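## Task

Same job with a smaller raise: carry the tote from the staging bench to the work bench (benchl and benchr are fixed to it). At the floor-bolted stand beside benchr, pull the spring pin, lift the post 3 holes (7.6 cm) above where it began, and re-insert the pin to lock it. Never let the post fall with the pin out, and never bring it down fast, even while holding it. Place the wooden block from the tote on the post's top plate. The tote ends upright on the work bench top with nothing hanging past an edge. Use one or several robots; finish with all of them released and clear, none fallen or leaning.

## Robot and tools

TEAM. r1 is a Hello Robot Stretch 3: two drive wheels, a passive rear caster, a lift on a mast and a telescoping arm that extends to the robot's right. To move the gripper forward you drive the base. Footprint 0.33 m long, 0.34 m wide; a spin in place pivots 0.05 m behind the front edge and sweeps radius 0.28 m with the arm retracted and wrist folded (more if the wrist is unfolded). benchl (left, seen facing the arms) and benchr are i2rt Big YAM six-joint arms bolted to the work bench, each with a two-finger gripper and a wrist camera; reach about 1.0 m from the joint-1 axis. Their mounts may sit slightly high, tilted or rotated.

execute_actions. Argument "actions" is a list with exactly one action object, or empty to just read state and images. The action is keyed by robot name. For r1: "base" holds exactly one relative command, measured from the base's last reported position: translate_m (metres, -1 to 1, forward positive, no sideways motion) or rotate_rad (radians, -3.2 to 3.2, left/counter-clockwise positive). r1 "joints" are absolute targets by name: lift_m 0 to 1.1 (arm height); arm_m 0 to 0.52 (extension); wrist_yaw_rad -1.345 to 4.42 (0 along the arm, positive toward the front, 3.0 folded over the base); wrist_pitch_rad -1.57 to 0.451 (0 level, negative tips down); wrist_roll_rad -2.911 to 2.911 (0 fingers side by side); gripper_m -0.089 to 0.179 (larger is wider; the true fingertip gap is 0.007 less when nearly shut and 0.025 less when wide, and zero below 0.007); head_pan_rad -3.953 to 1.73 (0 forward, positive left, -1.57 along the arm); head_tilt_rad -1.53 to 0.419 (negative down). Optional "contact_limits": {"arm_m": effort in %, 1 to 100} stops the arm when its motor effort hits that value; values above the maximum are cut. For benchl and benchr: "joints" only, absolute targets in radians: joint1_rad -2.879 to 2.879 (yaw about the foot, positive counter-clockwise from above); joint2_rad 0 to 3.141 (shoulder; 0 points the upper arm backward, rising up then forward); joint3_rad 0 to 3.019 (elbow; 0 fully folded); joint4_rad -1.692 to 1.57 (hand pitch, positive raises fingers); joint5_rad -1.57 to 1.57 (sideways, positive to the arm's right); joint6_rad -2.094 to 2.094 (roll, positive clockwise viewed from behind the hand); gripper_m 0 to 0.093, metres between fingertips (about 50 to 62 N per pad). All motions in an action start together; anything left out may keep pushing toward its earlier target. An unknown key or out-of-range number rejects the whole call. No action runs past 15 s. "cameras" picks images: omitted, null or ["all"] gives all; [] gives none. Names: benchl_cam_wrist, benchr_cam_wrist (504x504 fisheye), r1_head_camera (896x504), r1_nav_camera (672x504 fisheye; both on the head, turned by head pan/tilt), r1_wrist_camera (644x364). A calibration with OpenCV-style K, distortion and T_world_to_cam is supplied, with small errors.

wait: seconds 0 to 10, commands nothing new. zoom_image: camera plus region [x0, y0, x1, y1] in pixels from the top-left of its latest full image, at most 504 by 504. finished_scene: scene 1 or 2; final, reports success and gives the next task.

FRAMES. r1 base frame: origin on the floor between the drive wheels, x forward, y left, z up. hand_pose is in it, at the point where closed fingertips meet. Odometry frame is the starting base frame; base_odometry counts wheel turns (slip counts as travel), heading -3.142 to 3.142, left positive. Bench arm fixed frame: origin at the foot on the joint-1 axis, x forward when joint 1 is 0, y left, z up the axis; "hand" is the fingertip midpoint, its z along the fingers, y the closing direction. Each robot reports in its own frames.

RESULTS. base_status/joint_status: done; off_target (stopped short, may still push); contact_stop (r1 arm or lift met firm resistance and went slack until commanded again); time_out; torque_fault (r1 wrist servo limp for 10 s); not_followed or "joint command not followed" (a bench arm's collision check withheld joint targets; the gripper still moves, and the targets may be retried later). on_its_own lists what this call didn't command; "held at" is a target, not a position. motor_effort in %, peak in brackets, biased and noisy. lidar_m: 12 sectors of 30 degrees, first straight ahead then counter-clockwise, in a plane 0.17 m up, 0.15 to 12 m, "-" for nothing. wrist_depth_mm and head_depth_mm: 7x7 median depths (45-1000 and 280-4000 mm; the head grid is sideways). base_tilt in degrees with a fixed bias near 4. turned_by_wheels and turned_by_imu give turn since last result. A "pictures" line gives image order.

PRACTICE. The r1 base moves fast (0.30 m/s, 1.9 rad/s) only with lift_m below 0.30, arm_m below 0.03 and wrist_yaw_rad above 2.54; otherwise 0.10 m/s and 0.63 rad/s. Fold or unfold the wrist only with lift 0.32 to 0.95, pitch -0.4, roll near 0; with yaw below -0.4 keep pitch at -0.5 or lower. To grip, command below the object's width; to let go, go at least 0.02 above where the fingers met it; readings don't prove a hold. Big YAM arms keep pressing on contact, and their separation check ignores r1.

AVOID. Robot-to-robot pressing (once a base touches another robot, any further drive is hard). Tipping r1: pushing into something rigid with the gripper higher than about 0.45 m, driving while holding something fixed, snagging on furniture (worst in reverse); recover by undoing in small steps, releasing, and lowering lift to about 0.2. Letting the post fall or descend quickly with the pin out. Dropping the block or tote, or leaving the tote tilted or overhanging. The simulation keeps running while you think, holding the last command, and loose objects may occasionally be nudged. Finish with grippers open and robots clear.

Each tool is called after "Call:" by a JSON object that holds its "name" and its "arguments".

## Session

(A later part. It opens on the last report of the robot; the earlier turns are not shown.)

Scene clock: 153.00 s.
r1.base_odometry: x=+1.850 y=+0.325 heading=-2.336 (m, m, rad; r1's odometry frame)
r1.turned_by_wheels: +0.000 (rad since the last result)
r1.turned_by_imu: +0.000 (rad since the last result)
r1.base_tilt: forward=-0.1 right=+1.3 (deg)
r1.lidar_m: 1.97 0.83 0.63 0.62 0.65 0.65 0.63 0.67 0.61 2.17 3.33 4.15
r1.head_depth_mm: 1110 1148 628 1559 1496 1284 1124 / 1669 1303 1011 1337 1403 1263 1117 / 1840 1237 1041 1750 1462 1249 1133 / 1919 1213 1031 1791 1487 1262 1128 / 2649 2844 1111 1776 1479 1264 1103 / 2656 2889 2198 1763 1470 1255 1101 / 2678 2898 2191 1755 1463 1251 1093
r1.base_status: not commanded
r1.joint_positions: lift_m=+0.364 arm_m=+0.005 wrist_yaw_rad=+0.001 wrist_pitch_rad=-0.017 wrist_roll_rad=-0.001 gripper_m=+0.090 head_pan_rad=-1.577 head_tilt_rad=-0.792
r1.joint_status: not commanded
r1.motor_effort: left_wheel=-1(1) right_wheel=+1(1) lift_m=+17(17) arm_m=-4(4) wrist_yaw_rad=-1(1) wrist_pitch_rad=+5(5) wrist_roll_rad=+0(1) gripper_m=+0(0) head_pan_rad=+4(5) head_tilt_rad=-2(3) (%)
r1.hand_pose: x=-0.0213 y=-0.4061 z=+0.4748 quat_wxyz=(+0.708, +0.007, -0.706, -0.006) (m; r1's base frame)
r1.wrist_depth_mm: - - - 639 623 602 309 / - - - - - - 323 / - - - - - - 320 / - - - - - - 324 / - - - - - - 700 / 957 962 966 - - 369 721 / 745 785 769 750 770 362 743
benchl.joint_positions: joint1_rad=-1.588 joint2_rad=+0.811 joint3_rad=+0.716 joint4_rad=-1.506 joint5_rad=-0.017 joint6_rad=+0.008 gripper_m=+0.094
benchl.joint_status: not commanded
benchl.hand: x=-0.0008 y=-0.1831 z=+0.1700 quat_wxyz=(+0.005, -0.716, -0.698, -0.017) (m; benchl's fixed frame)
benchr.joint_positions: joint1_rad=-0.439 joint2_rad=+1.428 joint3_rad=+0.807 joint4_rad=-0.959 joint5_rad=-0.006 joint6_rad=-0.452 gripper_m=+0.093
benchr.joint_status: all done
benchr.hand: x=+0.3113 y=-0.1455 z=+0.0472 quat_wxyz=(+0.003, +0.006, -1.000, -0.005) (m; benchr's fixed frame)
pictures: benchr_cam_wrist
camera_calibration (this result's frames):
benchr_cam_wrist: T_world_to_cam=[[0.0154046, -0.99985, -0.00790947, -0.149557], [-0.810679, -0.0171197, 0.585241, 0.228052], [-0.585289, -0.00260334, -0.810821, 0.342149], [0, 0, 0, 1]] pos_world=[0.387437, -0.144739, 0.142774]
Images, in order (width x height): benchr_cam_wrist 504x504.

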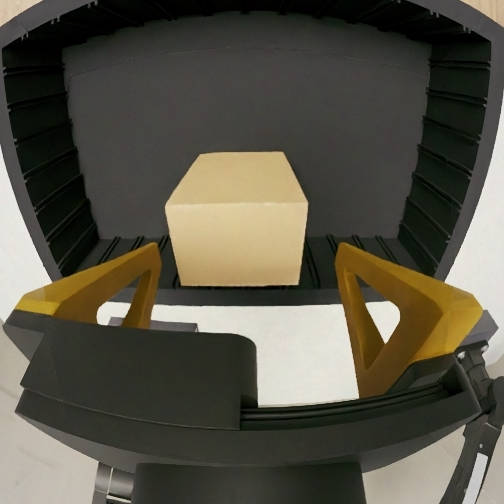

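Call:
{"name": "execute_actions", "arguments": {"actions": [{"benchr":{"joints":{"joint1_rad":-0.402}}}], "cameras": []}}

Call:
{"name": "execute_actions", "arguments": {"actions": [{"benchr":{"joints":{"joint2_rad":1.535,"joint3_rad":0.71,"joint4_rad":-0.76}}}], "cameras": ["benchr_cam_wrist"]}}

Call:
{"name": "execute_actions", "arguments": {"actions": [{"benchr":{"joints":{"gripper_m":0.04}}}], "cameras": []}}

Call:
{"name": "execute_actions", "arguments": {"actions": [{"benchr":{"joints":{"joint2_rad":1.2,"joint3_rad":1.35,"joint4_rad":-1.66}}}], "cameras": ["benchr_cam_wrist"]}}

Call:
{"name": "execute_actions", "arguments": {"actions": [{"benchr":{"joints":{"joint1_rad":1.37,"joint2_rad":1.4,"joint3_rad":1.75,"joint6_rad":0}}}], "cameras": []}}

Call:
{"name": "execute_actions", "arguments": {"actions": [{"benchr":{"joints":{"joint2_rad":2.09,"joint3_rad":2.46}}}], "cameras": ["r1_nav_camera","benchr_cam_wrist"]}}

Scene clock: 155.30 s.
r1.base_odometry: x=+1.850 y=+0.325 heading=-2.336 (m, m, rad; r1's odometry frame)
r1.turned_by_wheels: +0.000 (rad since the last result)
r1.turned_by_imu: +0.000 (rad since the last result)
r1.base_tilt: forward=+0.0 right=+1.3 (deg)
r1.lidar_m: 1.98 0.83 0.63 0.62 0.65 0.65 0.63 0.67 0.61 2.17 3.31 4.13
r1.head_depth_mm: 1112 1149 630 1558 1490 1296 1123 / 1657 1307 1012 1335 1407 1259 1112 / 1820 1235 1043 1750 1459 1246 1133 / 1913 1212 1035 1788 1481 1271 1130 / 2643 2869 1114 1778 1477 1260 1107 / 2658 2889 2225 1763 1472 1259 1099 / 2673 2891 2179 1758 1458 1251 1094
r1.base_status: not commanded
r1.joint_positions: lift_m=+0.364 arm_m=+0.005 wrist_yaw_rad=+0.001 wrist_pitch_rad=-0.017 wrist_roll_rad=-0.001 gripper_m=+0.090 head_pan_rad=-1.577 head_tilt_rad=-0.792
r1.joint_status: not commanded
r1.motor_effort: left_wheel=-1(1) right_wheel=+1(1) lift_m=+17(17) arm_m=-3(3) wrist_yaw_rad=-1(1) wrist_pitch_rad=+5(5) wrist_roll_rad=+1(1) gripper_m=+1(1) head_pan_rad=+4(5) head_tilt_rad=-2(2) (%)
r1.hand_pose: x=-0.0213 y=-0.4061 z=+0.4748 quat_wxyz=(+0.708, +0.007, -0.706, -0.006) (m; r1's base frame)
r1.wrist_depth_mm: - - - 635 618 604 308 / - - - - - - 322 / - - - - - - 319 / - - - - - - 321 / - - - - - - 705 / 955 982 965 986 - 368 737 / 755 761 767 758 764 364 735
benchl.joint_positions: joint1_rad=-1.588 joint2_rad=+0.811 joint3_rad=+0.716 joint4_rad=-1.506 joint5_rad=-0.017 joint6_rad=+0.008 gripper_m=+0.094
benchl.joint_status: not commanded
benchl.hand: x=-0.0008 y=-0.1831 z=+0.1700 quat_wxyz=(+0.005, -0.716, -0.698, -0.017) (m; benchl's fixed frame)
benchr.joint_positions: joint1_rad=-0.409 joint2_rad=+1.428 joint3_rad=+0.807 joint4_rad=-0.959 joint5_rad=-0.006 joint6_rad=-0.451 gripper_m=+0.093
benchr.joint_status: all done
benchr.hand: x=+0.3156 y=-0.1360 z=+0.0472 quat_wxyz=(+0.003, +0.021, -1.000, -0.005) (m; benchr's fixed frame)
pictures: none
No camera images: the call's "cameras" was empty. Leave "cameras" out to get every camera's image.

Scene clock: 156.27 s.
r1.base_odometry: x=+1.850 y=+0.325 heading=-2.336 (m, m, rad; r1's odometry frame)
r1.turned_by_wheels: +0.000 (rad since the last result)
r1.turned_by_imu: +0.000 (rad since the last result)
r1.base_tilt: forward=-0.1 right=+1.3 (deg)
r1.lidar_m: 1.98 0.83 0.63 0.62 0.65 0.65 0.63 0.67 0.61 2.17 3.32 4.15
r1.head_depth_mm: 1101 1146 629 1563 1491 1293 1122 / 1651 1306 1014 1333 1397 1252 1115 / 1711 1233 1046 1763 1460 1248 1137 / 1907 1217 1033 1788 1474 1265 1132 / 2670 2863 1118 1770 1473 1262 1104 / 2678 2886 2217 1778 1474 1257 1102 / 2656 2896 2200 1751 1459 1250 1098
r1.base_status: not commanded
r1.joint_positions: lift_m=+0.364 arm_m=+0.005 wrist_yaw_rad=+0.001 wrist_pitch_rad=-0.017 wrist_roll_rad=-0.001 gripper_m=+0.090 head_pan_rad=-1.577 head_tilt_rad=-0.792
r1.joint_status: not commanded
r1.motor_effort: left_wheel=-1(1) right_wheel=+1(0) lift_m=+17(17) arm_m=-3(4) wrist_yaw_rad=-1(1) wrist_pitch_rad=+5(5) wrist_roll_rad=+1(1) gripper_m=+0(1) head_pan_rad=+4(4) head_tilt_rad=-3(2) (%)
r1.hand_pose: x=-0.0213 y=-0.4061 z=+0.4748 quat_wxyz=(+0.708, +0.007, -0.706, -0.006) (m; r1's base frame)
r1.wrist_depth_mm: - - - 639 618 597 307 / - - - - - - 324 / - - - - - - 324 / - - - - - - 324 / - - - - - - 710 / 973 933 942 - - 368 731 / 764 762 766 753 756 362 729
benchl.joint_positions: joint1_rad=-1.588 joint2_rad=+0.811 joint3_rad=+0.716 joint4_rad=-1.506 joint5_rad=-0.017 joint6_rad=+0.008 gripper_m=+0.094
benchl.joint_status: not commanded
benchl.hand: x=-0.0008 y=-0.1831 z=+0.1700 quat_wxyz=(+0.005, -0.716, -0.698, -0.017) (m; benchl's fixed frame)
benchr.joint_positions: joint1_rad=-0.409 joint2_rad=+1.537 joint3_rad=+0.716 joint4_rad=-0.768 joint5_rad=-0.005 joint6_rad=-0.451 gripper_m=+0.093
benchr.joint_status: all done
benchr.hand: x=+0.3057 y=-0.1319 z=-0.0138 quat_wxyz=(+0.007, +0.021, -1.000, -0.006) (m; benchr's fixed frame)
pictures: benchr_cam_wrist
camera_calibration (this result's frames):
benchr_cam_wrist: T_world_to_cam=[[0.0450708, -0.998921, -0.0112356, -0.14535], [-0.804684, -0.0429672, 0.592147, 0.254242], [-0.59199, -0.0176474, -0.805752, 0.289549], [0, 0, 0, 1]] pos_world=[0.382546, -0.12916, 0.0811226]
Images, in order (width x height): benchr_cam_wrist 504x504.

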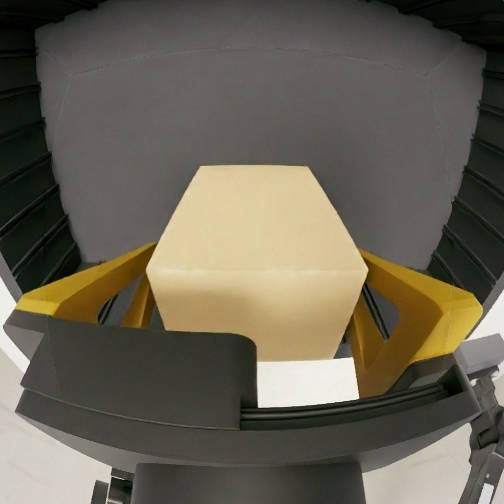

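Scene clock: 156.87 s.
r1.base_odometry: x=+1.850 y=+0.325 heading=-2.336 (m, m, rad; r1's odometry frame)
r1.turned_by_wheels: +0.000 (rad since the last result)
r1.turned_by_imu: +0.000 (rad since the last result)
r1.base_tilt: forward=-0.1 right=+1.3 (deg)
r1.lidar_m: 1.97 0.83 0.63 0.62 0.65 0.65 0.63 0.67 0.61 2.17 3.32 4.14
r1.head_depth_mm: 1103 1145 628 1566 1494 1288 1126 / 1664 1307 1012 1333 1406 1262 1116 / 1714 1241 1043 1743 1469 1252 1134 / 1904 1213 1028 1789 1480 1267 1127 / 2679 2868 1115 1787 1479 1257 1104 / 2678 2931 2216 1770 1474 1257 1101 / 2697 2867 2193 1745 1462 1254 1096
r1.base_status: not commanded
r1.joint_positions: lift_m=+0.364 arm_m=+0.005 wrist_yaw_rad=+0.001 wrist_pitch_rad=-0.017 wrist_roll_rad=-0.001 gripper_m=+0.090 head_pan_rad=-1.577 head_tilt_rad=-0.792
r1.joint_status: not commanded
r1.motor_effort: left_wheel=-1(1) right_wheel=+0(1) lift_m=+17(17) arm_m=-3(3) wrist_yaw_rad=-1(1) wrist_pitch_rad=+5(5) wrist_roll_rad=+0(1) gripper_m=+0(0) head_pan_rad=+4(4) head_tilt_rad=-2(2) (%)
r1.hand_pose: x=-0.0213 y=-0.4061 z=+0.4748 quat_wxyz=(+0.708, +0.007, -0.706, -0.006) (m; r1's base frame)
r1.wrist_depth_mm: - - - 640 620 583 309 / - - - - - - 326 / - - - - - - 322 / - - - - - - 318 / - - - - - - 698 / 988 995 943 - - 368 721 / 758 763 790 769 755 369 739
benchl.joint_positions: joint1_rad=-1.588 joint2_rad=+0.811 joint3_rad=+0.716 joint4_rad=-1.506 joint5_rad=-0.017 joint6_rad=+0.008 gripper_m=+0.094
benchl.joint_status: not commanded
benchl.hand: x=-0.0008 y=-0.1831 z=+0.1700 quat_wxyz=(+0.005, -0.716, -0.698, -0.017) (m; benchl's fixed frame)
benchr.joint_positions: joint1_rad=-0.408 joint2_rad=+1.537 joint3_rad=+0.716 joint4_rad=-0.766 joint5_rad=-0.006 joint6_rad=-0.451 gripper_m=+0.080
benchr.joint_status: gripper_m off_target (ended at +0.080, target +0.040)
benchr.hand: x=+0.3063 y=-0.1319 z=-0.0138 quat_wxyz=(+0.006, +0.021, -1.000, -0.006) (m; benchr's fixed frame)
pictures: none
No camera images: the call's "cameras" was empty. Leave "cameras" out to get every camera's image.

Scene clock: 158.33 s.
r1.base_odometry: x=+1.850 y=+0.325 heading=-2.336 (m, m, rad; r1's odometry frame)
r1.turned_by_wheels: +0.000 (rad since the last result)
r1.turned_by_imu: +0.000 (rad since the last result)
r1.base_tilt: forward=-0.1 right=+1.3 (deg)
r1.lidar_m: 1.98 0.83 0.63 0.62 0.65 0.65 0.63 0.67 0.61 2.18 3.31 4.13
r1.head_depth_mm: 1503 1151 629 1559 1493 1297 1124 / 1660 1303 1018 1336 1393 1256 1119 / 1960 1238 1045 1758 1464 1248 1132 / 2504 1217 1037 1795 1483 1274 1132 / 2689 2852 1107 1780 1479 1261 1103 / 2676 2834 2216 1759 1466 1260 1098 / 2685 2905 2182 1753 1458 1256 1092
r1.base_status: not commanded
r1.joint_positions: lift_m=+0.364 arm_m=+0.005 wrist_yaw_rad=+0.001 wrist_pitch_rad=-0.017 wrist_roll_rad=-0.001 gripper_m=+0.090 head_pan_rad=-1.577 head_tilt_rad=-0.792
r1.joint_status: not commanded
r1.motor_effort: left_wheel=-1(1) right_wheel=+1(1) lift_m=+17(17) arm_m=-4(3) wrist_yaw_rad=-1(1) wrist_pitch_rad=+5(5) wrist_roll_rad=+0(0) gripper_m=+0(0) head_pan_rad=+4(4) head_tilt_rad=-2(3) (%)
r1.hand_pose: x=-0.0213 y=-0.4061 z=+0.4748 quat_wxyz=(+0.708, +0.007, -0.706, -0.006) (m; r1's base frame)
r1.wrist_depth_mm: - - - 655 618 593 309 / - - - - - - 324 / - - - - - - 323 / - - - - - - 322 / - - - - - - 702 / 971 986 945 - - 369 730 / 757 780 780 761 757 363 731
benchl.joint_positions: joint1_rad=-1.588 joint2_rad=+0.811 joint3_rad=+0.716 joint4_rad=-1.506 joint5_rad=-0.017 joint6_rad=+0.008 gripper_m=+0.094
benchl.joint_status: not commanded
benchl.hand: x=-0.0008 y=-0.1831 z=+0.1700 quat_wxyz=(+0.005, -0.716, -0.698, -0.017) (m; benchl's fixed frame)
benchr.joint_positions: joint1_rad=-0.408 joint2_rad=+1.199 joint3_rad=+1.295 joint4_rad=-1.652 joint5_rad=-0.006 joint6_rad=-0.451 gripper_m=+0.080
benchr.joint_status: all done
benchr.hand: x=+0.3044 y=-0.1310 z=+0.2990 quat_wxyz=(-0.008, +0.021, -1.000, +0.000) (m; benchr's fixed frame)
pictures: benchr_cam_wrist
camera_calibration (this result's frames):
benchr_cam_wrist: T_world_to_cam=[[0.0448212, -0.998992, 0.00261791, -0.144999], [-0.822535, -0.0354168, 0.56761, 0.0817361], [-0.566945, -0.0275943, -0.823293, 0.537159], [0, 0, 0, 1]] pos_world=[0.378269, -0.127136, 0.396224]
Images, in order (width x height): benchr_cam_wrist 504x504.

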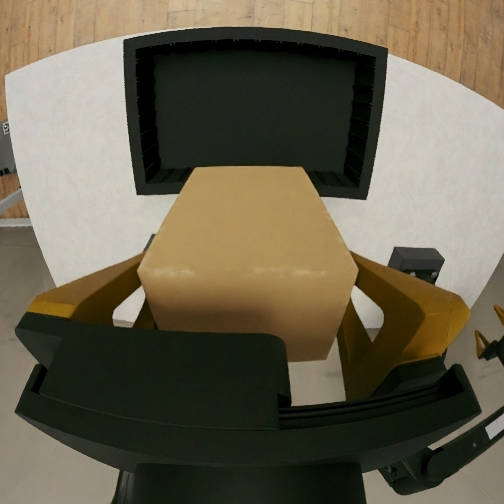

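Scene clock: 160.27 s.
r1.base_odometry: x=+1.850 y=+0.325 heading=-2.336 (m, m, rad; r1's odometry frame)
r1.turned_by_wheels: +0.000 (rad since the last result)
r1.turned_by_imu: +0.000 (rad since the last result)
r1.base_tilt: forward=-0.1 right=+1.3 (deg)
r1.lidar_m: 1.97 0.83 0.63 0.62 0.65 0.65 0.63 0.67 0.61 2.17 3.32 4.13
r1.head_depth_mm: 1067 1152 628 1563 1489 1290 1122 / 1662 1310 1012 1335 1394 1254 1118 / 2520 1236 1042 1753 1455 1245 1138 / 2526 1219 1033 1784 1474 1271 1131 / 2669 2838 1110 1770 1470 1259 1103 / 2679 2900 2219 1760 1468 1258 1103 / 2679 2877 2196 1750 1459 1251 1092
r1.base_status: not commanded
r1.joint_positions: lift_m=+0.364 arm_m=+0.005 wrist_yaw_rad=+0.001 wrist_pitch_rad=-0.017 wrist_roll_rad=-0.001 gripper_m=+0.090 head_pan_rad=-1.577 head_tilt_rad=-0.792
r1.joint_status: not commanded
r1.motor_effort: left_wheel=-1(1) right_wheel=+1(1) lift_m=+17(17) arm_m=-4(3) wrist_yaw_rad=-1(1) wrist_pitch_rad=+5(5) wrist_roll_rad=+1(0) gripper_m=+0(1) head_pan_rad=+4(5) head_tilt_rad=-3(2) (%)
r1.hand_pose: x=-0.0213 y=-0.4061 z=+0.4748 quat_wxyz=(+0.708, +0.007, -0.706, -0.006) (m; r1's base frame)
r1.wrist_depth_mm: - - - 641 613 610 310 / - - - - - - 323 / - - - - - - 321 / - - - - - - 324 / - - - - - - 685 / 955 945 969 - - 367 727 / 761 762 758 756 760 364 734
benchl.joint_positions: joint1_rad=-1.588 joint2_rad=+0.811 joint3_rad=+0.716 joint4_rad=-1.506 joint5_rad=-0.017 joint6_rad=+0.008 gripper_m=+0.094
benchl.joint_status: not commanded
benchl.hand: x=-0.0008 y=-0.1831 z=+0.1700 quat_wxyz=(+0.005, -0.716, -0.698, -0.017) (m; benchl's fixed frame)
benchr.joint_positions: joint1_rad=+1.375 joint2_rad=+1.423 joint3_rad=+1.692 joint4_rad=-1.655 joint5_rad=-0.010 joint6_rad=-0.012 gripper_m=+0.080
benchr.joint_status: all done
benchr.hand: x=+0.0855 y=+0.4385 z=+0.3749 quat_wxyz=(-0.069, +0.637, -0.765, -0.062) (m; benchr's fixed frame)
pictures: none
No camera images: the call's "cameras" was empty. Leave "cameras" out to get every camera's image.

Scene clock: 161.97 s.
r1.base_odometry: x=+1.850 y=+0.325 heading=-2.336 (m, m, rad; r1's odometry frame)
r1.turned_by_wheels: +0.000 (rad since the last result)
r1.turned_by_imu: +0.000 (rad since the last result)
r1.base_tilt: forward=-0.1 right=+1.3 (deg)
r1.lidar_m: 1.97 0.83 0.63 0.62 0.65 0.65 0.63 0.67 0.61 2.17 3.32 4.14
r1.head_depth_mm: 1063 1136 629 1566 1487 1290 1123 / 1664 1303 1014 1334 1410 1252 1112 / 2524 1239 1041 1741 1455 1251 1134 / 2514 1215 1031 1793 1483 1275 1127 / 2682 2855 1110 1768 1464 1263 1099 / 2672 2875 2199 1761 1468 1258 1096 / 2636 2910 2184 1739 1459 1258 1091
r1.base_status: not commanded
r1.joint_positions: lift_m=+0.364 arm_m=+0.005 wrist_yaw_rad=+0.001 wrist_pitch_rad=-0.017 wrist_roll_rad=-0.001 gripper_m=+0.090 head_pan_rad=-1.577 head_tilt_rad=-0.792
r1.joint_status: not commanded
r1.motor_effort: left_wheel=-1(1) right_wheel=+1(1) lift_m=+17(17) arm_m=-4(3) wrist_yaw_rad=-1(1) wrist_pitch_rad=+5(5) wrist_roll_rad=+0(1) gripper_m=+0(1) head_pan_rad=+5(5) head_tilt_rad=-3(3) (%)
r1.hand_pose: x=-0.0212 y=-0.4061 z=+0.4748 quat_wxyz=(+0.708, +0.007, -0.706, -0.006) (m; r1's base frame)
r1.wrist_depth_mm: - - - 641 608 599 309 / - - - - - - 324 / - - - - - - 323 / - - - - - - 321 / - - - - - - 699 / 935 977 969 - - 367 724 / 753 766 761 767 764 365 726
benchl.joint_positions: joint1_rad=-1.588 joint2_rad=+0.811 joint3_rad=+0.716 joint4_rad=-1.506 joint5_rad=-0.017 joint6_rad=+0.008 gripper_m=+0.094
benchl.joint_status: not commanded
benchl.hand: x=-0.0008 y=-0.1831 z=+0.1700 quat_wxyz=(+0.005, -0.716, -0.698, -0.017) (m; benchl's fixed frame)
benchr.joint_positions: joint1_rad=+1.375 joint2_rad=+2.112 joint3_rad=+2.391 joint4_rad=-1.661 joint5_rad=-0.010 joint6_rad=-0.011 gripper_m=+0.080
benchr.joint_status: all done
benchr.hand: x=+0.1324 y=+0.6756 z=+0.2834 quat_wxyz=(-0.070, +0.636, -0.766, -0.063) (m; benchr's fixed frame)
pictures: benchr_cam_wrist, r1_nav_camera (sideways: a quarter turn counterclockwise sets it upright)
camera_calibration (this result's frames):
benchr_cam_wrist: T_world_to_cam=[[0.983695, -0.179759, -0.0055264, -0.00698021], [-0.160982, -0.89381, 0.418556, 0.51228], [-0.0801786, -0.410842, -0.908174, 0.667644], [0, 0, 0, 1]] pos_world=[0.142865, 0.730923, 0.391881]
r1_nav_camera: T_world_to_cam=[[-0.0506773, -0.726465, 0.685333, -0.842479], [-0.99842, 0.0535224, -0.017094, 0.0774204], [-0.0242625, -0.685116, -0.728029, 0.904371], [0, 0, 0, 1]] pos_world=[0.0565458, 0.00342445, 1.23711]
Images, in order (width x height): benchr_cam_wrist 504x504, r1_nav_camera 672x504.

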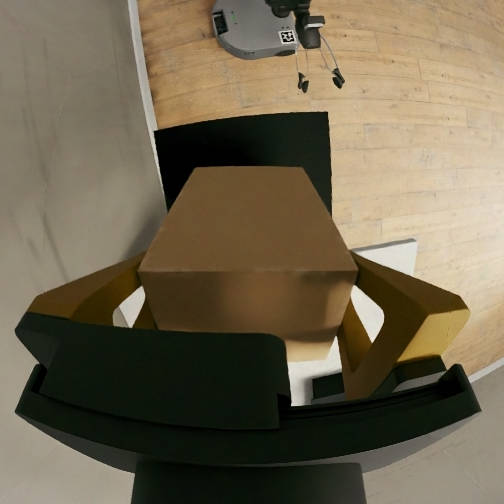

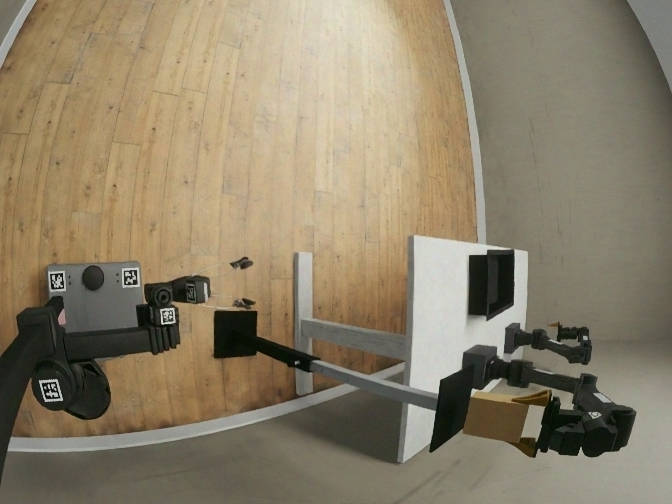

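Call:
{"name": "execute_actions", "arguments": {"actions": [{"benchr":{"joints":{"joint1_rad":1.395,"joint2_rad":2.19,"joint3_rad":2.43}}}], "cameras": ["r1_nav_camera"]}}

Call:
{"name": "execute_actions", "arguments": {"actions": [{"benchr":{"joints":{"gripper_m":0.093}}}], "cameras": []}}

Call:
{"name": "execute_actions", "arguments": {"actions": [{"benchr":{"joints":{"joint2_rad":1.75}}}], "cameras": []}}

Call:
{"name": "execute_actions", "arguments": {"actions": [{"benchr":{"joints":{"joint1_rad":-0.3,"joint2_rad":1.6,"joint3_rad":1.75}}}], "cameras": ["r1_nav_camera","benchr_cam_wrist"]}}

Scene clock: 163.60 s.
r1.base_odometry: x=+1.850 y=+0.325 heading=-2.336 (m, m, rad; r1's odometry frame)
r1.turned_by_wheels: +0.000 (rad since the last result)
r1.turned_by_imu: +0.000 (rad since the last result)
r1.base_tilt: forward=-0.1 right=+1.3 (deg)
r1.lidar_m: 1.97 0.83 0.63 0.62 0.65 0.65 0.63 0.67 0.61 2.17 3.30 4.13
r1.head_depth_mm: 1373 1143 628 1569 1486 1287 1121 / 1670 1300 1008 1334 1399 1259 1118 / 2510 1236 1043 1754 1460 1253 1135 / 2524 1213 1032 1784 1480 1268 1131 / 2701 2868 1114 1768 1483 1265 1107 / 2694 2869 2205 1761 1469 1258 1097 / 2687 2870 2179 1755 1457 1252 1098
r1.base_status: not commanded
r1.joint_positions: lift_m=+0.364 arm_m=+0.005 wrist_yaw_rad=+0.001 wrist_pitch_rad=-0.017 wrist_roll_rad=-0.001 gripper_m=+0.090 head_pan_rad=-1.577 head_tilt_rad=-0.792
r1.joint_status: not commanded
r1.motor_effort: left_wheel=-1(1) right_wheel=+1(1) lift_m=+17(17) arm_m=-4(3) wrist_yaw_rad=-1(1) wrist_pitch_rad=+5(5) wrist_roll_rad=+1(1) gripper_m=+1(0) head_pan_rad=+5(4) head_tilt_rad=-3(2) (%)
r1.hand_pose: x=-0.0213 y=-0.4061 z=+0.4748 quat_wxyz=(+0.708, +0.007, -0.706, -0.006) (m; r1's base frame)
r1.wrist_depth_mm: - - - 640 622 585 308 / - - - - 997 - 327 / - - - - - - 319 / - - - - - - 319 / - - - - - - 698 / 989 989 932 - - 367 728 / 753 751 779 779 755 368 731
benchl.joint_positions: joint1_rad=-1.588 joint2_rad=+0.811 joint3_rad=+0.716 joint4_rad=-1.506 joint5_rad=-0.017 joint6_rad=+0.008 gripper_m=+0.094
benchl.joint_status: not commanded
benchl.hand: x=-0.0008 y=-0.1831 z=+0.1700 quat_wxyz=(+0.005, -0.716, -0.698, -0.017) (m; benchl's fixed frame)
benchr.joint_positions: joint1_rad=+1.384 joint2_rad=+2.170 joint3_rad=+2.397 joint4_rad=-1.655 joint5_rad=-0.007 joint6_rad=-0.009 gripper_m=+0.080
benchr.joint_status: all done
benchr.hand: x=+0.1292 y=+0.6866 z=+0.2474 quat_wxyz=(-0.053, +0.640, -0.765, -0.048) (m; benchr's fixed frame)
pictures: r1_nav_camera (sideways: a quarter turn counterclockwise sets it upright)
camera_calibration (this result's frames):
r1_nav_camera: T_world_to_cam=[[-0.0506773, -0.726465, 0.685333, -0.842479], [-0.99842, 0.0535224, -0.017094, 0.0774204], [-0.0242625, -0.685116, -0.728029, 0.904371], [0, 0, 0, 1]] pos_world=[0.0565458, 0.00342445, 1.23711]
Images, in order (width x height): r1_nav_camera 672x504.

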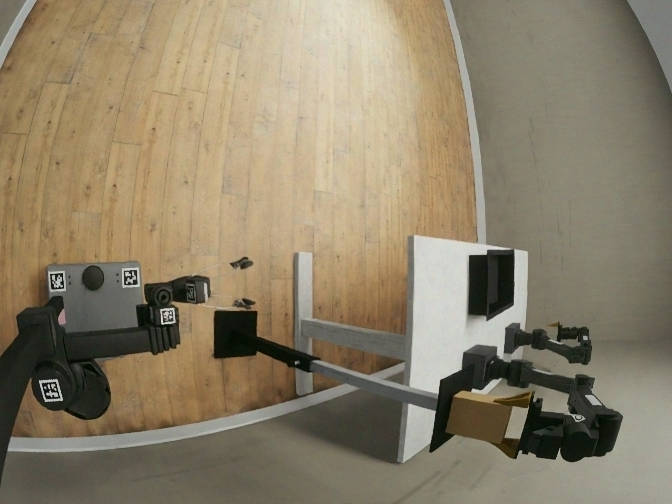

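Scene clock: 164.20 s.
r1.base_odometry: x=+1.850 y=+0.325 heading=-2.336 (m, m, rad; r1's odometry frame)
r1.turned_by_wheels: +0.000 (rad since the last result)
r1.turned_by_imu: +0.000 (rad since the last result)
r1.base_tilt: forward=-0.1 right=+1.4 (deg)
r1.lidar_m: 1.97 0.83 0.63 0.62 0.65 0.64 0.63 0.67 0.61 2.17 3.33 4.14
r1.head_depth_mm: 1371 1137 627 1559 1491 1286 1125 / 1662 1310 1007 1330 1395 1255 1116 / 2514 1237 1039 1744 1468 1247 1140 / 2504 1212 1032 1786 1490 1264 1132 / 2657 2888 1112 1782 1480 1270 1100 / 2650 2882 2204 1758 1468 1258 1098 / 2679 2918 2164 1761 1468 1254 1098
r1.base_status: not commanded
r1.joint_positions: lift_m=+0.364 arm_m=+0.005 wrist_yaw_rad=+0.001 wrist_pitch_rad=-0.017 wrist_roll_rad=-0.001 gripper_m=+0.090 head_pan_rad=-1.577 head_tilt_rad=-0.792
r1.joint_status: not commanded
r1.motor_effort: left_wheel=-1(1) right_wheel=+1(1) lift_m=+17(17) arm_m=-3(3) wrist_yaw_rad=-1(1) wrist_pitch_rad=+5(5) wrist_roll_rad=+1(0) gripper_m=+0(1) head_pan_rad=+4(4) head_tilt_rad=-2(2) (%)
r1.hand_pose: x=-0.0213 y=-0.4061 z=+0.4748 quat_wxyz=(+0.708, +0.007, -0.706, -0.006) (m; r1's base frame)
r1.wrist_depth_mm: - - - 644 618 593 312 / - - - - - - 326 / - - - - - - 322 / - - - - - - 321 / - - - - - - 702 / 965 972 944 998 - 370 720 / 752 752 771 764 768 369 738
benchl.joint_positions: joint1_rad=-1.588 joint2_rad=+0.811 joint3_rad=+0.716 joint4_rad=-1.506 joint5_rad=-0.017 joint6_rad=+0.008 gripper_m=+0.094
benchl.joint_status: not commanded
benchl.hand: x=-0.0008 y=-0.1831 z=+0.1700 quat_wxyz=(+0.005, -0.716, -0.698, -0.017) (m; benchl's fixed frame)
benchr.joint_positions: joint1_rad=+1.384 joint2_rad=+2.171 joint3_rad=+2.397 joint4_rad=-1.655 joint5_rad=-0.007 joint6_rad=-0.009 gripper_m=+0.093
benchr.joint_status: all done
benchr.hand: x=+0.1289 y=+0.6867 z=+0.2471 quat_wxyz=(-0.053, +0.640, -0.765, -0.048) (m; benchr's fixed frame)
pictures: none
No camera images: the call's "cameras" was empty. Leave "cameras" out to get every camera's image.

Scene clock: 166.00 s.
r1.base_odometry: x=+1.850 y=+0.325 heading=-2.336 (m, m, rad; r1's odometry frame)
r1.turned_by_wheels: +0.000 (rad since the last result)
r1.turned_by_imu: +0.000 (rad since the last result)
r1.base_tilt: forward=-0.1 right=+1.3 (deg)
r1.lidar_m: 1.98 0.83 0.63 0.62 0.65 0.65 0.63 0.67 0.61 2.17 3.33 4.14
r1.head_depth_mm: 1065 1142 627 1561 1489 1288 1122 / 1668 1300 1016 1337 1408 1256 1114 / 2523 1240 1044 1743 1459 1240 1132 / 2526 1208 1033 1787 1474 1273 1133 / 2642 2856 1109 1775 1464 1259 1110 / 2666 2890 2218 1772 1480 1259 1102 / 2681 2880 2197 1750 1462 1254 1094
r1.base_status: not commanded
r1.joint_positions: lift_m=+0.364 arm_m=+0.005 wrist_yaw_rad=+0.001 wrist_pitch_rad=-0.017 wrist_roll_rad=-0.001 gripper_m=+0.090 head_pan_rad=-1.577 head_tilt_rad=-0.792
r1.joint_status: not commanded
r1.motor_effort: left_wheel=-1(1) right_wheel=+1(1) lift_m=+17(17) arm_m=-3(3) wrist_yaw_rad=-1(1) wrist_pitch_rad=+5(5) wrist_roll_rad=+1(1) gripper_m=+0(1) head_pan_rad=+5(4) head_tilt_rad=-3(2) (%)
r1.hand_pose: x=-0.0213 y=-0.4061 z=+0.4748 quat_wxyz=(+0.708, +0.007, -0.706, -0.006) (m; r1's base frame)
r1.wrist_depth_mm: - - - 634 611 597 310 / - - - - - - 326 / - - - - - - 320 / - - - - - - 321 / - - - - - - 706 / 961 983 941 - - 372 721 / 761 758 775 767 750 366 737
benchl.joint_positions: joint1_rad=-1.588 joint2_rad=+0.811 joint3_rad=+0.716 joint4_rad=-1.506 joint5_rad=-0.017 joint6_rad=+0.008 gripper_m=+0.094
benchl.joint_status: not commanded
benchl.hand: x=-0.0008 y=-0.1831 z=+0.1700 quat_wxyz=(+0.005, -0.716, -0.698, -0.017) (m; benchl's fixed frame)
benchr.joint_positions: joint1_rad=+1.384 joint2_rad=+1.756 joint3_rad=+2.432 joint4_rad=-1.655 joint5_rad=-0.007 joint6_rad=-0.009 gripper_m=+0.093
benchr.joint_status: all done
benchr.hand: x=+0.1094 y=+0.5832 z=+0.5251 quat_wxyz=(-0.223, +0.615, -0.733, -0.187) (m; benchr's fixed frame)
pictures: none
No camera images: the call's "cameras" was empty. Leave "cameras" out to get every camera's image.

Scene clock: 167.90 s.
r1.base_odometry: x=+1.850 y=+0.325 heading=-2.336 (m, m, rad; r1's odometry frame)
r1.turned_by_wheels: +0.000 (rad since the last result)
r1.turned_by_imu: +0.000 (rad since the last result)
r1.base_tilt: forward=+0.0 right=+1.3 (deg)
r1.lidar_m: 1.97 0.83 0.63 0.62 0.65 0.65 0.63 0.67 0.61 2.17 3.33 4.13
r1.head_depth_mm: 1096 1144 626 1561 1485 1289 1121 / 1653 1307 1012 1331 1405 1257 1119 / 2516 1239 1043 1754 1447 1248 1137 / 2502 1215 1034 1794 1485 1268 1131 / 2677 2827 1107 1773 1477 1263 1101 / 2687 2898 2234 1767 1474 1257 1098 / 2673 2901 2195 1762 1469 1252 1098
r1.base_status: not commanded
r1.joint_positions: lift_m=+0.364 arm_m=+0.005 wrist_yaw_rad=+0.001 wrist_pitch_rad=-0.017 wrist_roll_rad=-0.001 gripper_m=+0.090 head_pan_rad=-1.577 head_tilt_rad=-0.792
r1.joint_status: not commanded
r1.motor_effort: left_wheel=-1(1) right_wheel=+1(1) lift_m=+17(17) arm_m=-3(3) wrist_yaw_rad=-1(1) wrist_pitch_rad=+5(5) wrist_roll_rad=+1(1) gripper_m=+0(1) head_pan_rad=+5(4) head_tilt_rad=-2(3) (%)
r1.hand_pose: x=-0.0213 y=-0.4061 z=+0.4748 quat_wxyz=(+0.708, +0.007, -0.706, -0.006) (m; r1's base frame)
r1.wrist_depth_mm: - - - 643 625 593 310 / - - - - - - 326 / - - - - - - 324 / - - - - - - 324 / - - - - - - 698 / 943 969 956 980 - 370 733 / 772 767 748 766 756 365 729
benchl.joint_positions: joint1_rad=-1.588 joint2_rad=+0.811 joint3_rad=+0.716 joint4_rad=-1.506 joint5_rad=-0.017 joint6_rad=+0.008 gripper_m=+0.094
benchl.joint_status: not commanded
benchl.hand: x=-0.0008 y=-0.1831 z=+0.1700 quat_wxyz=(+0.005, -0.716, -0.698, -0.017) (m; benchl's fixed frame)
benchr.joint_positions: joint1_rad=-0.304 joint2_rad=+1.605 joint3_rad=+1.751 joint4_rad=-1.655 joint5_rad=-0.007 joint6_rad=-0.009 gripper_m=+0.093
benchr.joint_status: all done
benchr.hand: x=+0.4732 y=-0.1478 z=+0.3172 quat_wxyz=(-0.031, -0.147, -0.989, +0.001) (m; benchr's fixed frame)
pictures: benchr_cam_wrist, r1_nav_camera (sideways: a quarter turn counterclockwise sets it upright)
camera_calibration (this result's frames):
benchr_cam_wrist: T_world_to_cam=[[-0.288307, -0.957526, -0.00476485, -0.0032547], [-0.813322, 0.242255, 0.52898, 0.258606], [-0.505358, 0.156384, -0.848621, 0.653495], [0, 0, 0, 1]] pos_world=[0.53964, -0.167961, 0.417756]
r1_nav_camera: T_world_to_cam=[[-0.0506773, -0.726465, 0.685333, -0.842479], [-0.99842, 0.0535224, -0.017094, 0.0774204], [-0.0242625, -0.685116, -0.728029, 0.904371], [0, 0, 0, 1]] pos_world=[0.0565458, 0.00342445, 1.23711]
Images, in order (width x height): benchr_cam_wrist 504x504, r1_nav_camera 672x504.

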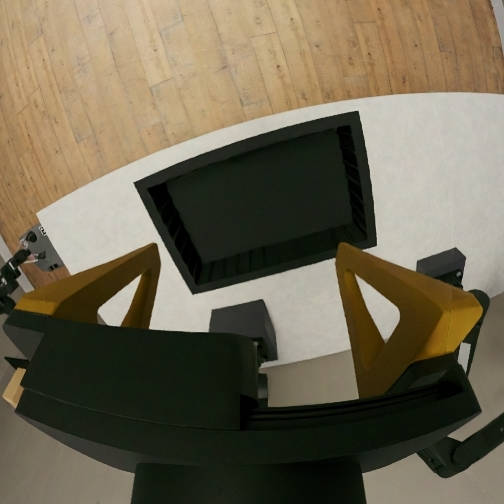

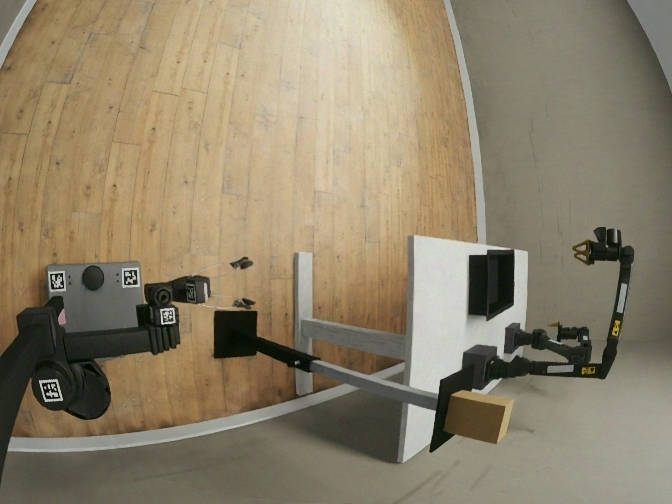

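Call:
{"name": "finished_scene", "arguments": {"scene": 2}}

The scene is finished: the task was done.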